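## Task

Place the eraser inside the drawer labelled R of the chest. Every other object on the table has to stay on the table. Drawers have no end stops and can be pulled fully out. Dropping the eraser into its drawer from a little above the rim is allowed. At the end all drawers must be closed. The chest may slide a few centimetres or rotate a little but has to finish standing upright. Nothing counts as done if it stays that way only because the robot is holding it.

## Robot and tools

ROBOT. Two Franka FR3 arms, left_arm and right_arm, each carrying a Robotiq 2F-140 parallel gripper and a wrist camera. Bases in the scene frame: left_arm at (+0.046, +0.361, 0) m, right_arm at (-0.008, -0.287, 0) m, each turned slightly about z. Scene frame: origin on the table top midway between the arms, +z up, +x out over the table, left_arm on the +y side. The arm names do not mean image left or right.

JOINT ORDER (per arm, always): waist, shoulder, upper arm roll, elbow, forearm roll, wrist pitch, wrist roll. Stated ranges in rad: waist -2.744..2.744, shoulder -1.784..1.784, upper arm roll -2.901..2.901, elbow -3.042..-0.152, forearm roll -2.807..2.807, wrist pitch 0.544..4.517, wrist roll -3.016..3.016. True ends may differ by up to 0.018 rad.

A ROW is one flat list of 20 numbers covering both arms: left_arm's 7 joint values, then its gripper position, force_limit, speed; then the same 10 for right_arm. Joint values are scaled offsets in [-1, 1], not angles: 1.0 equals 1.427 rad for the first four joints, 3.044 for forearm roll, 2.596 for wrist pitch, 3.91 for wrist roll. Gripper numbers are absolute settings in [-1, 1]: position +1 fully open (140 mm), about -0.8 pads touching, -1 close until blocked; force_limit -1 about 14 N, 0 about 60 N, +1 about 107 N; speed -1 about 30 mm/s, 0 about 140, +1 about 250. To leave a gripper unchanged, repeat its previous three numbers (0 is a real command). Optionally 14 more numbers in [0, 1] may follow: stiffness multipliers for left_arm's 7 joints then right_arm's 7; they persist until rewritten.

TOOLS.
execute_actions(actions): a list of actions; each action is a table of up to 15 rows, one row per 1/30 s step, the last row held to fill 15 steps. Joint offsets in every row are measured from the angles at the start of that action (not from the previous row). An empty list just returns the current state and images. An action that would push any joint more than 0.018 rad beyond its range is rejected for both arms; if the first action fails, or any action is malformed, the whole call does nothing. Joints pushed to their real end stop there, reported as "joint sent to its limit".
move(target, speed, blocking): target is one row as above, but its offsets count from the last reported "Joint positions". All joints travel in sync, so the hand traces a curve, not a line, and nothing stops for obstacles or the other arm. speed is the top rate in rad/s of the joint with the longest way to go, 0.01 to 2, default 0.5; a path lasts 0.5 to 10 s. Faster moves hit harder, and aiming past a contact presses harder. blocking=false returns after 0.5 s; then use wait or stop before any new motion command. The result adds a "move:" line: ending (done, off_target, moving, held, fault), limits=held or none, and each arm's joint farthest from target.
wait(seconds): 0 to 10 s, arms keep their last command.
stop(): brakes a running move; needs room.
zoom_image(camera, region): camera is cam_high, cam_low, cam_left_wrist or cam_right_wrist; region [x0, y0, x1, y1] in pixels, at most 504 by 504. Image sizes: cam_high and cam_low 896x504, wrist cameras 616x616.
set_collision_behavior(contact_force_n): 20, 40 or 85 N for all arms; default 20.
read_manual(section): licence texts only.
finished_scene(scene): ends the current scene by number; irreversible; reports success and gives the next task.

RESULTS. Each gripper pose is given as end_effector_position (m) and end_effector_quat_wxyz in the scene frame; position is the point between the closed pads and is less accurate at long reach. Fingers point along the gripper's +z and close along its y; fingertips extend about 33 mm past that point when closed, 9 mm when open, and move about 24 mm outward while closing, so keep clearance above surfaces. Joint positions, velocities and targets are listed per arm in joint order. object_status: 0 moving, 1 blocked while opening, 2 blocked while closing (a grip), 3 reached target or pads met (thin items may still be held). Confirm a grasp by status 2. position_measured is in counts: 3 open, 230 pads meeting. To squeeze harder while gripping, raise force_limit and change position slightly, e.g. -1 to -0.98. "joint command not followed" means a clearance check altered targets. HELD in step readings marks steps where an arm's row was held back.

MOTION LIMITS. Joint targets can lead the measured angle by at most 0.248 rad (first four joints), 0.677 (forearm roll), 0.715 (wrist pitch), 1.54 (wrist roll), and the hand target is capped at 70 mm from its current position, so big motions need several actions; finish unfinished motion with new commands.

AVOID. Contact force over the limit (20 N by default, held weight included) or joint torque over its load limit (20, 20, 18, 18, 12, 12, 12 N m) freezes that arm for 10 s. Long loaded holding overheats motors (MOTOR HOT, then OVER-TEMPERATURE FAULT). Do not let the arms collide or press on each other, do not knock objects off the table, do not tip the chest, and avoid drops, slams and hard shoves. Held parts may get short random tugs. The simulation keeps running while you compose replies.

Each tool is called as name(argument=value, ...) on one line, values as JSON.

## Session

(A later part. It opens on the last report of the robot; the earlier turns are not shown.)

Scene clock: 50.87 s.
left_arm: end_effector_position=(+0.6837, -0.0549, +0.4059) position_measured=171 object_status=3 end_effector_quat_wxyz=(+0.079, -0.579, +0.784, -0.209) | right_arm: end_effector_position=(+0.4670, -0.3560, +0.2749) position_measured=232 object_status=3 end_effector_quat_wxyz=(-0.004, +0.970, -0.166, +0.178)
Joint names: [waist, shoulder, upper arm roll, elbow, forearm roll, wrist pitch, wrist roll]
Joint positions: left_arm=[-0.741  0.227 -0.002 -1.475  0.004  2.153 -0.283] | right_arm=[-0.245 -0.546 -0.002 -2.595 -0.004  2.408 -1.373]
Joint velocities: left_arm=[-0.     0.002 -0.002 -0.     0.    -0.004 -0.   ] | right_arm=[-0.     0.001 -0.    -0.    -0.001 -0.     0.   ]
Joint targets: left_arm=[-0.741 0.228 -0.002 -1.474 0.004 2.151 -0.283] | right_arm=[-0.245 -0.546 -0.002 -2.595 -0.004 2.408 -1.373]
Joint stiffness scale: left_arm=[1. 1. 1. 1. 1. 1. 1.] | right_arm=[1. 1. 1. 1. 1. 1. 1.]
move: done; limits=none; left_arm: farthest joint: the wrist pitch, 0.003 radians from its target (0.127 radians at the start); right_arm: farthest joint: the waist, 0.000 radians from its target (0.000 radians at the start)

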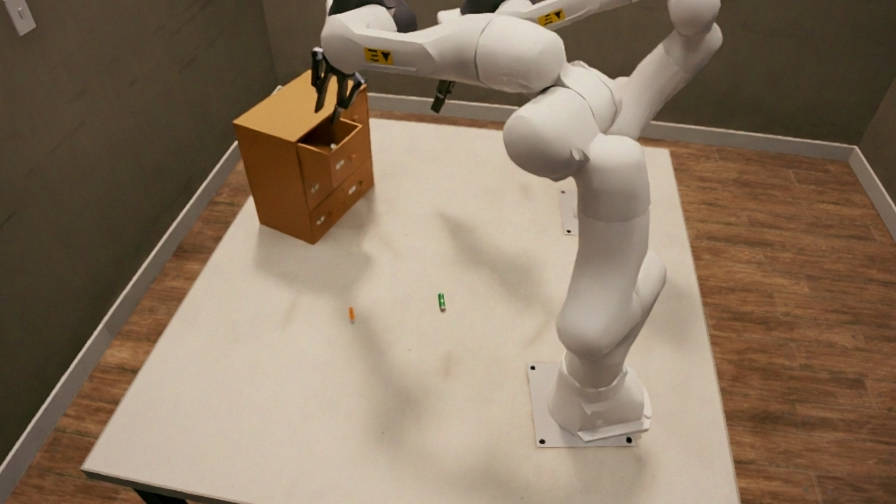

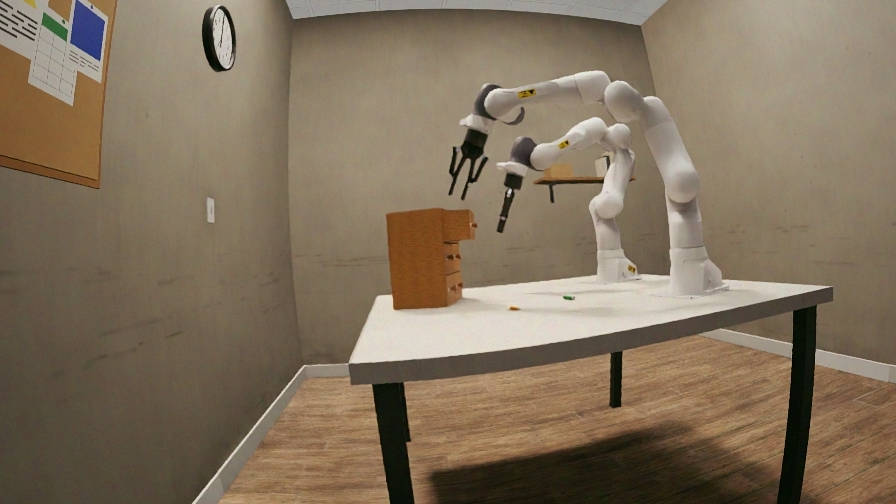

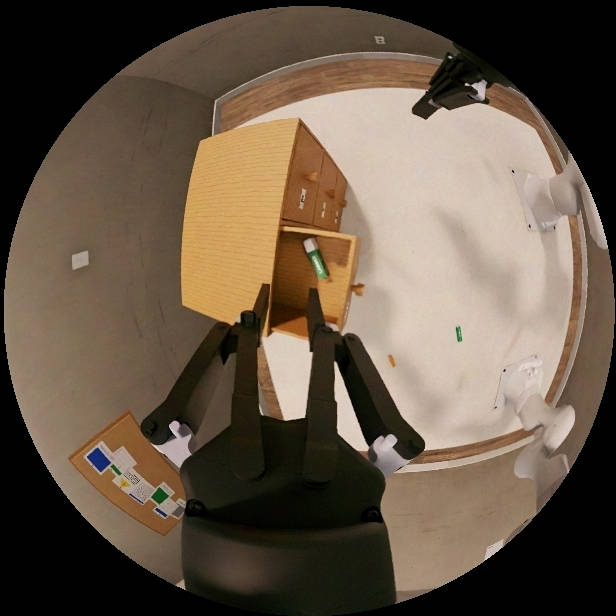

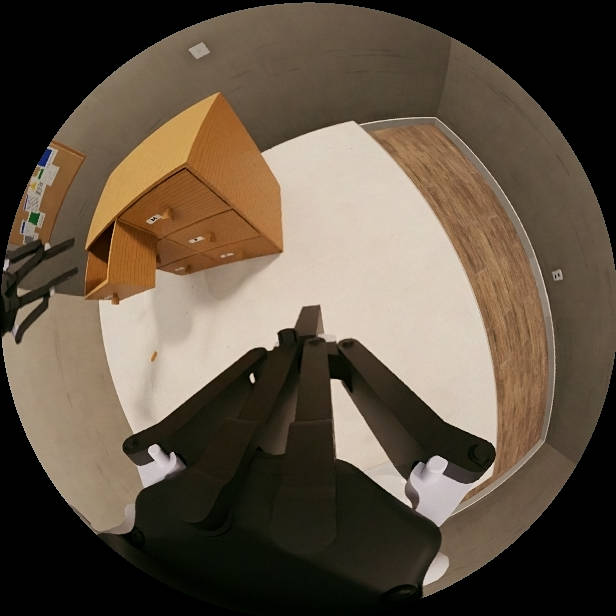

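move(target=[0.3,-0.45,0,-0.42,0,-0.15,0,-0.33,-0.3,0,0.361,0.354,0,0.346,0,0,0.13,-0.85,-0.2,0], speed=0.5)

move(target=[0,0,0,0,0,0,0,-0.33,-0.3,0,-0.066,0.187,0,0.241,0,-0.03,-0.023,-0.85,-0.2,0], speed=0.17)

zoom_image(camera="cam_low", region=[420, 180, 500, 260])

Scene clock: 54.80 s.
left_arm: end_effector_position=(+0.5009, +0.2931, +0.3967) position_measured=171 object_status=3 end_effector_quat_wxyz=(-0.031, +0.751, -0.658, +0.044) | right_arm: end_effector_position=(+0.5866, -0.0567, +0.2743) position_measured=232 object_status=3 end_effector_quat_wxyz=(-0.086, +0.972, -0.159, +0.149)
Joint names: [waist, shoulder, upper arm roll, elbow, forearm roll, wrist pitch, wrist roll]
Joint positions: left_arm=[-0.314 -0.414 -0.001 -2.073  0.004  1.766 -0.283] | right_arm=[ 0.268 -0.043 -0.001 -2.104 -0.004  2.407 -0.873]
Joint velocities: left_arm=[ 0.001  0.    -0.001  0.001 -0.     0.     0.   ] | right_arm=[-0.    -0.001 -0.     0.    -0.001  0.001  0.005]
Joint targets: left_arm=[-0.313 -0.415 -0.002 -2.074 0.004 1.764 -0.283] | right_arm=[0.270 -0.041 -0.002 -2.102 -0.004 2.408 -0.865]
Joint stiffness scale: left_arm=[1. 1. 1. 1. 1. 1. 1.] | right_arm=[1. 1. 1. 1. 1. 1. 1.]
move: done; limits=none; left_arm: farthest joint: the wrist pitch, 0.002 radians from its target (0.389 radians at the start); right_arm: farthest joint: the wrist roll, 0.008 radians from its target (0.508 radians at the start)

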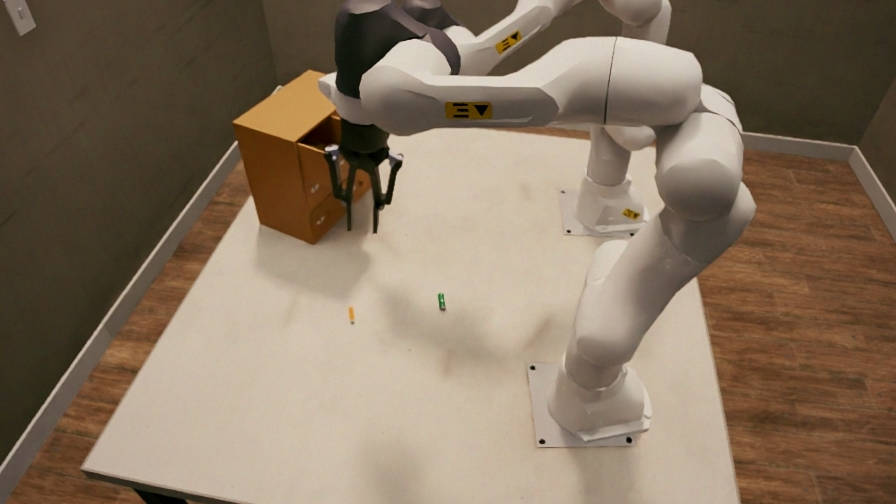

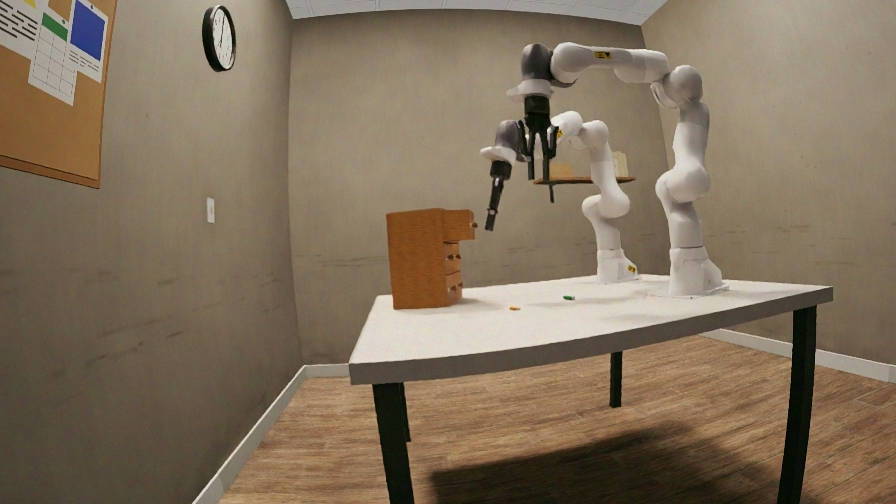

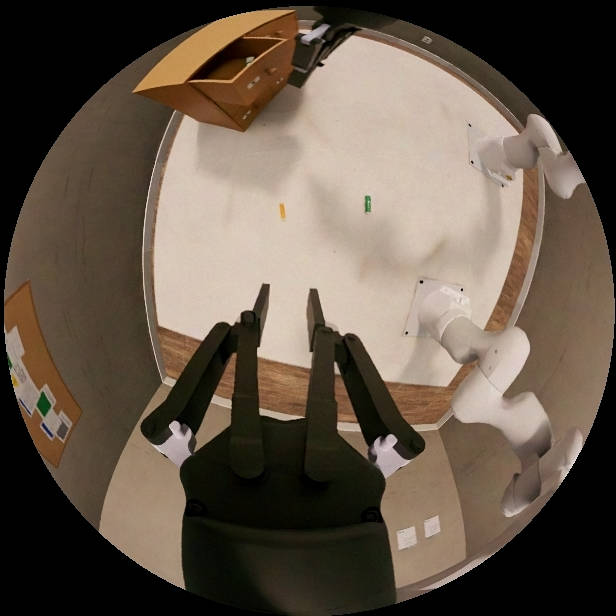

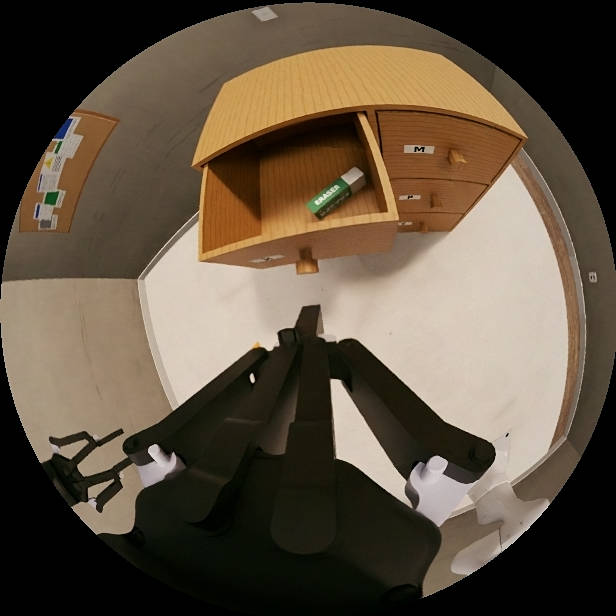

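Scene clock: 57.47 s.
left_arm: end_effector_position=(+0.5009, +0.2931, +0.3967) position_measured=171 object_status=3 end_effector_quat_wxyz=(-0.031, +0.751, -0.658, +0.044) | right_arm: end_effector_position=(+0.6900, -0.0871, +0.2746) position_measured=232 object_status=3 end_effector_quat_wxyz=(-0.073, +0.971, -0.164, +0.156)
Joint names: [waist, shoulder, upper arm roll, elbow, forearm roll, wrist pitch, wrist roll]
Joint positions: left_arm=[-0.314 -0.414 -0.001 -2.073  0.004  1.766 -0.283] | right_arm=[ 0.177  0.221 -0.001 -1.763 -0.004  2.331 -0.955]
Joint velocities: left_arm=[ 0.001 -0.001  0.001  0.    -0.001  0.    -0.002] | right_arm=[-0.001 -0.001  0.002  0.     0.002 -0.    -0.007]
Joint targets: left_arm=[-0.314 -0.414 -0.001 -2.073 0.004 1.766 -0.283] | right_arm=[0.174 0.224 -0.001 -1.760 -0.004 2.329 -0.963]
Joint stiffness scale: left_arm=[1. 1. 1. 1. 1. 1. 1.] | right_arm=[1. 1. 1. 1. 1. 1. 1.]
move: done; limits=none; left_arm: farthest joint: the waist, 0.000 radians from its target (0.000 radians at the start); right_arm: farthest joint: the wrist roll, 0.008 radians from its target (0.090 radians at the start)

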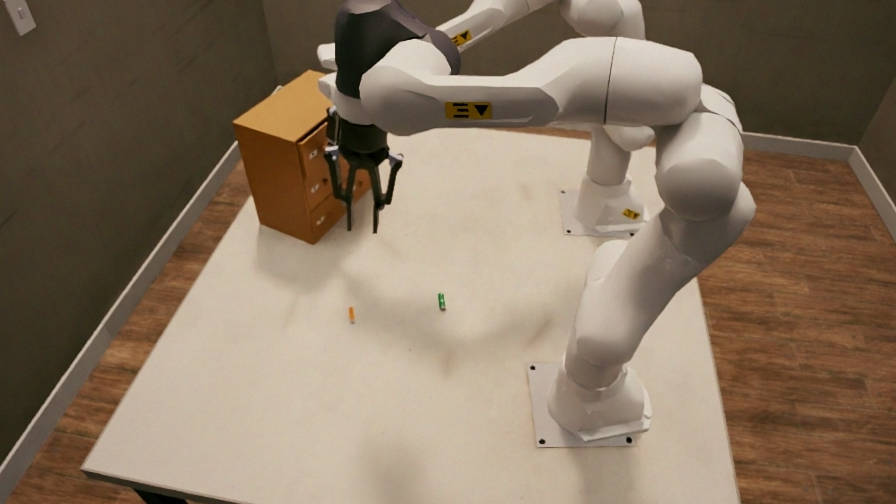

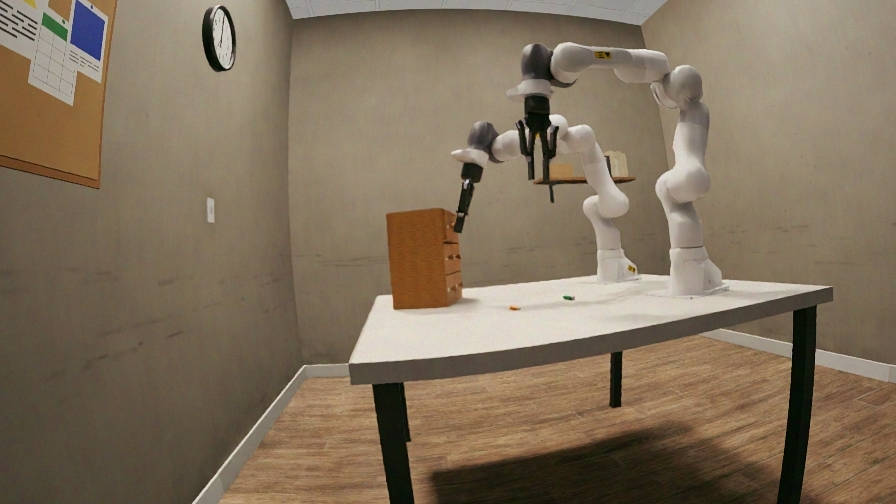

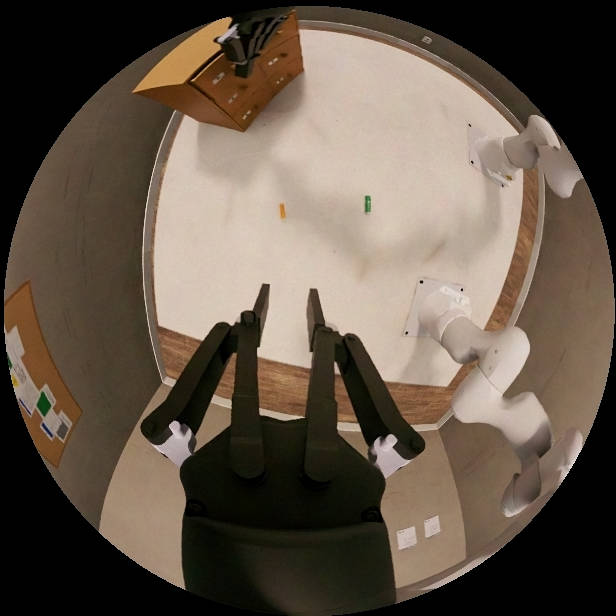

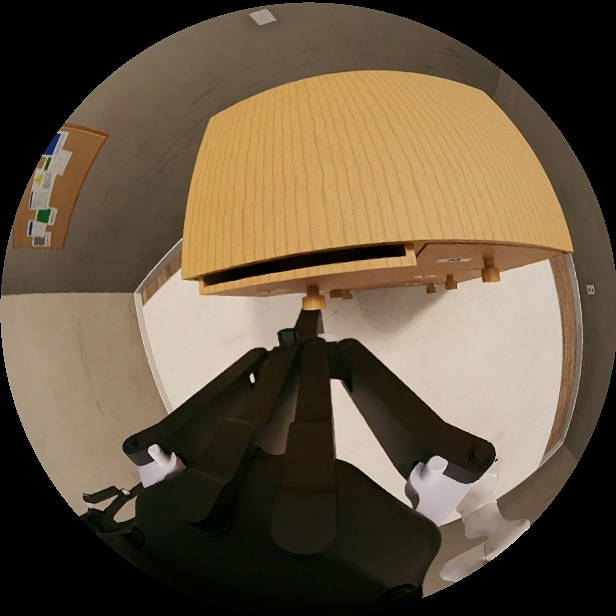

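Region (420, 180, 500, 260) of cam_low's 896x504 image, scaled by 6.300, with more detail than that image has.

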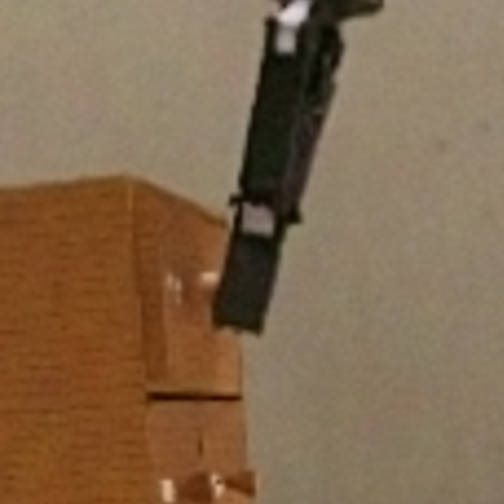

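move(target=[0,0,0,0,0,0,0,-0.33,-0.3,0,-0.0095,0.0285,0,0.04,0,-0.006,-0.004,-0.85,-0.2,0], speed=0.07)

move(target=[0,0,0,0,0,0,0,-0.33,-0.3,0,0.025,-0.0835,0,-0.116,0,0.0185,0.01,-0.85,-0.2,0], speed=0.3)

zoom_image(camera="cam_right_wrist", region=[170, 160, 500, 320])

Scene clock: 59.63 s.
left_arm: end_effector_position=(+0.5009, +0.2931, +0.3967) position_measured=171 object_status=3 end_effector_quat_wxyz=(-0.031, +0.751, -0.658, +0.044) | right_arm: end_effector_position=(+0.7028, -0.0892, +0.2745) position_measured=232 object_status=3 end_effector_quat_wxyz=(-0.072, +0.971, -0.163, +0.156)
Joint names: [waist, shoulder, upper arm roll, elbow, forearm roll, wrist pitch, wrist roll]
Joint positions: left_arm=[-0.314 -0.414 -0.001 -2.073  0.004  1.766 -0.283] | right_arm=[ 0.168  0.259  0.    -1.71  -0.004  2.315 -0.963]
Joint velocities: left_arm=[ 0.001 -0.     0.001 -0.001  0.     0.    -0.003] | right_arm=[ 0.001 -0.     0.     0.003 -0.001 -0.003 -0.005]
Joint targets: left_arm=[-0.314 -0.414 -0.001 -2.073 0.004 1.766 -0.283] | right_arm=[0.163 0.262 -0.001 -1.706 -0.004 2.316 -0.970]
Joint stiffness scale: left_arm=[1. 1. 1. 1. 1. 1. 1.] | right_arm=[1. 1. 1. 1. 1. 1. 1.]
move: done; limits=none; left_arm: farthest joint: the waist, 0.000 radians from its target (0.000 radians at the start); right_arm: farthest joint: the wrist roll, 0.008 radians from its target (0.014 radians at the start)

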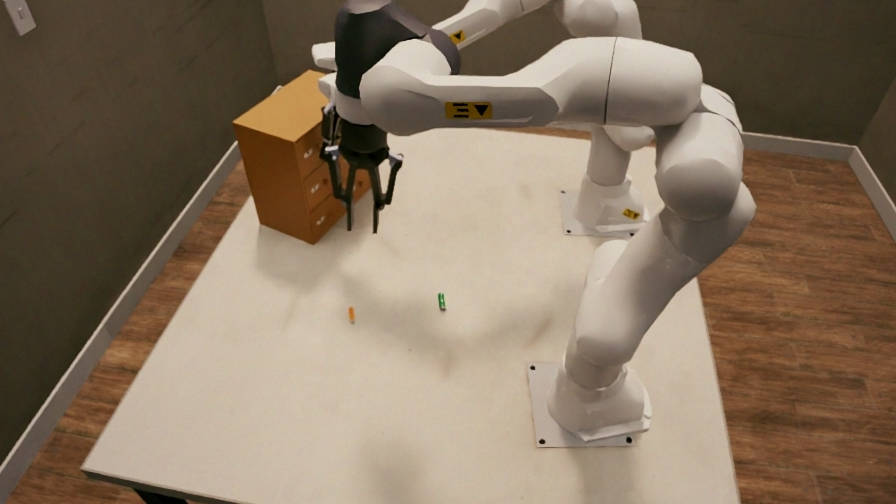

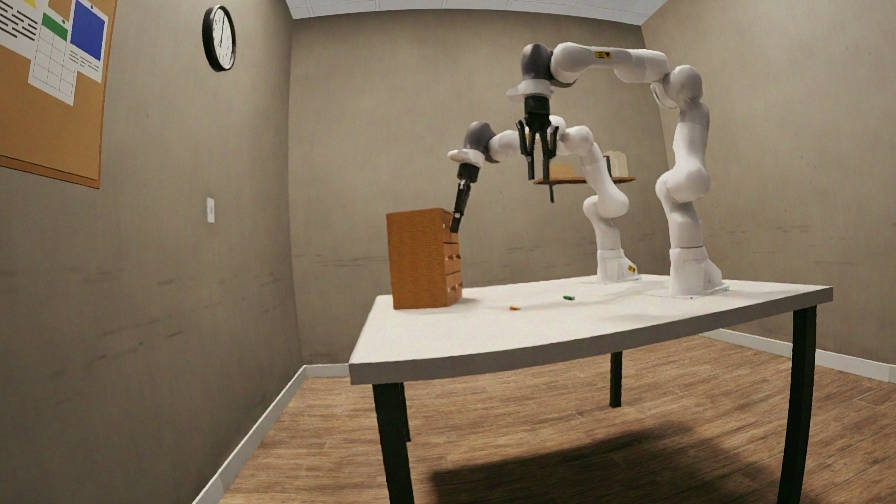

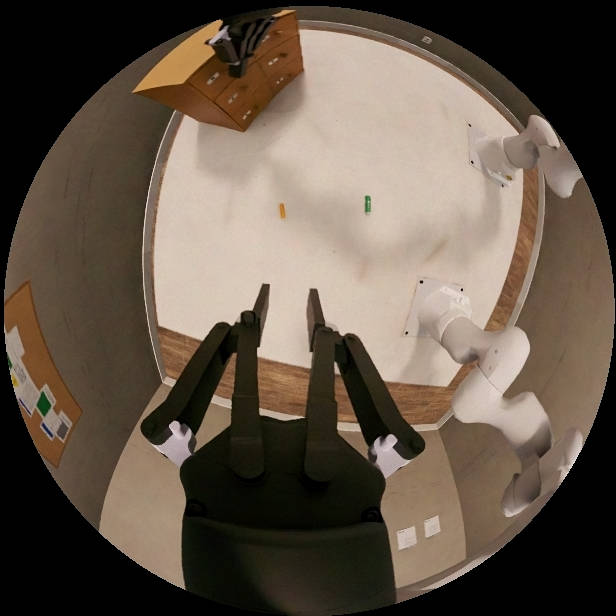

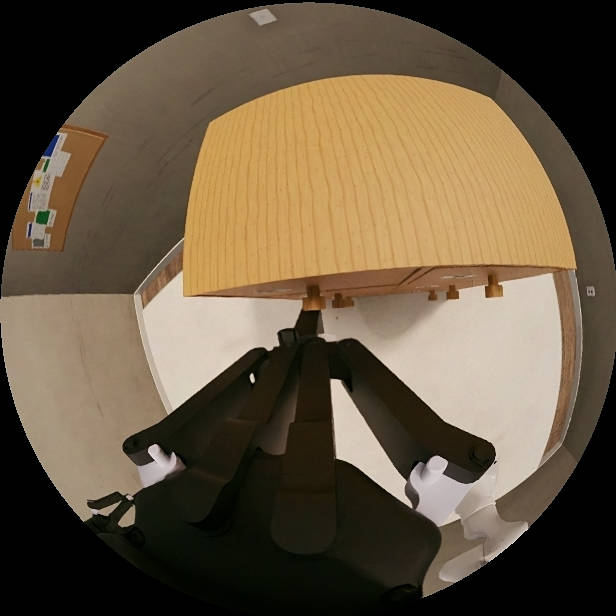

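Scene clock: 60.90 s.
left_arm: end_effector_position=(+0.5009, +0.2931, +0.3967) position_measured=171 object_status=3 end_effector_quat_wxyz=(-0.031, +0.751, -0.658, +0.044) | right_arm: end_effector_position=(+0.6593, -0.0771, +0.2735) position_measured=232 object_status=3 end_effector_quat_wxyz=(-0.077, +0.972, -0.162, +0.153)
Joint names: [waist, shoulder, upper arm roll, elbow, forearm roll, wrist pitch, wrist roll]
Joint positions: left_arm=[-0.314 -0.414 -0.001 -2.073  0.004  1.766 -0.283] | right_arm=[ 0.202  0.142  0.    -1.873 -0.004  2.36  -0.932]
Joint velocities: left_arm=[-0.002  0.002 -0.001 -0.001  0.     0.     0.002] | right_arm=[ 0.001 -0.    -0.001 -0.001 -0.     0.     0.007]
Joint targets: left_arm=[-0.314 -0.414 -0.001 -2.073 0.004 1.766 -0.283] | right_arm=[0.204 0.140 0.000 -1.875 -0.004 2.363 -0.924]
Joint stiffness scale: left_arm=[1. 1. 1. 1. 1. 1. 1.] | right_arm=[1. 1. 1. 1. 1. 1. 1.]
move: done; limits=none; left_arm: farthest joint: the waist, 0.000 radians from its target (0.000 radians at the start); right_arm: farthest joint: the wrist roll, 0.008 radians from its target (0.039 radians at the start)

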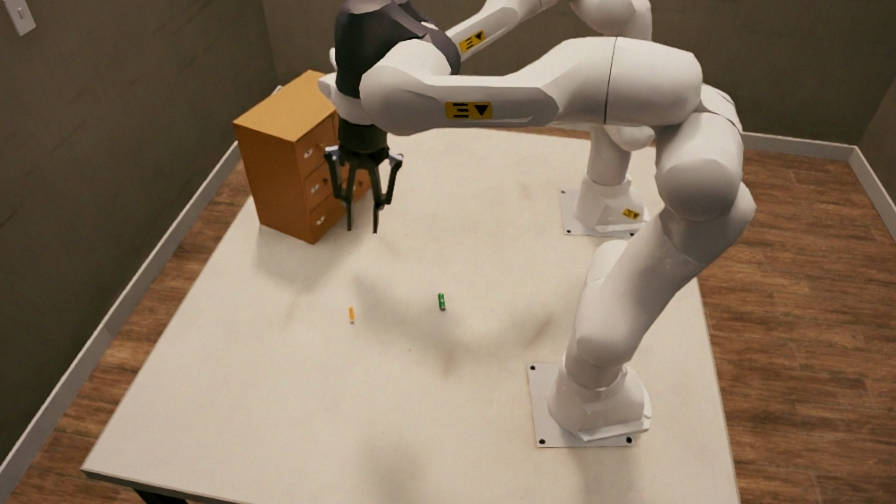

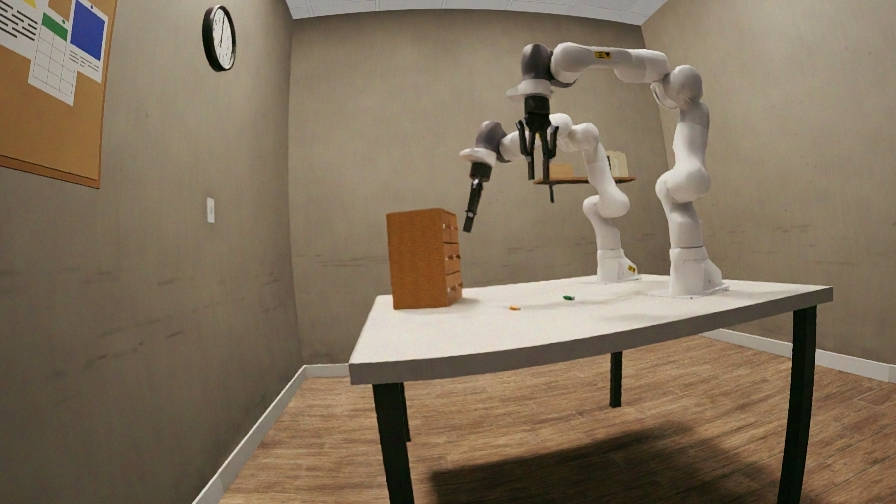

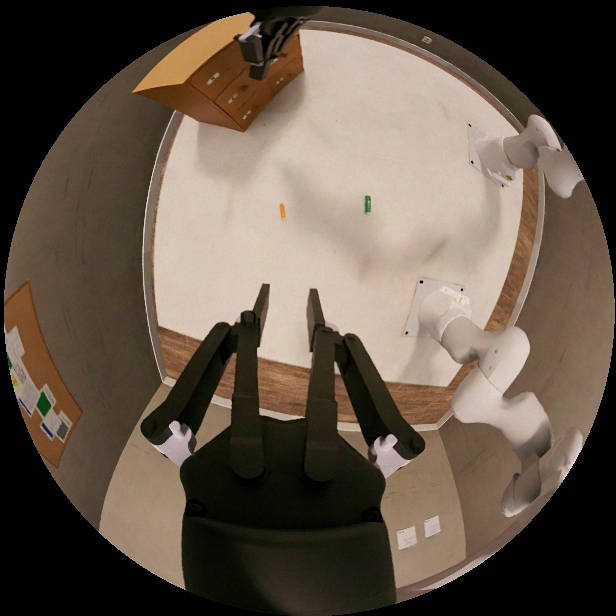

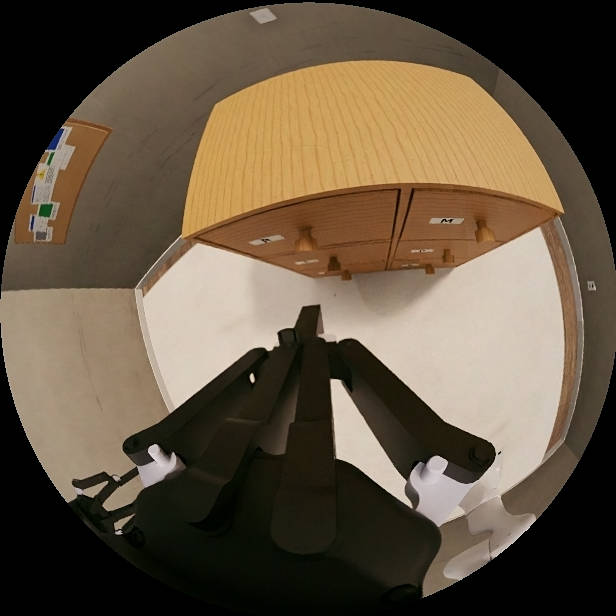

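Region (170, 160, 500, 320) of cam_right_wrist's 616x616 image, scaled by 1.527, with more detail than that image has; it fills the top 244 rows of this view, and the rest is white.

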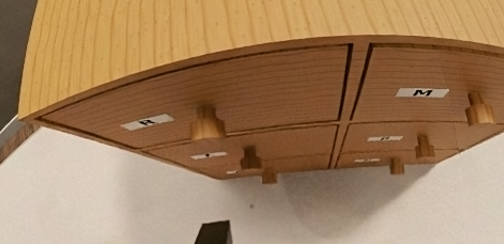

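finished_scene(scene=2)

The scene is finished: the task was done.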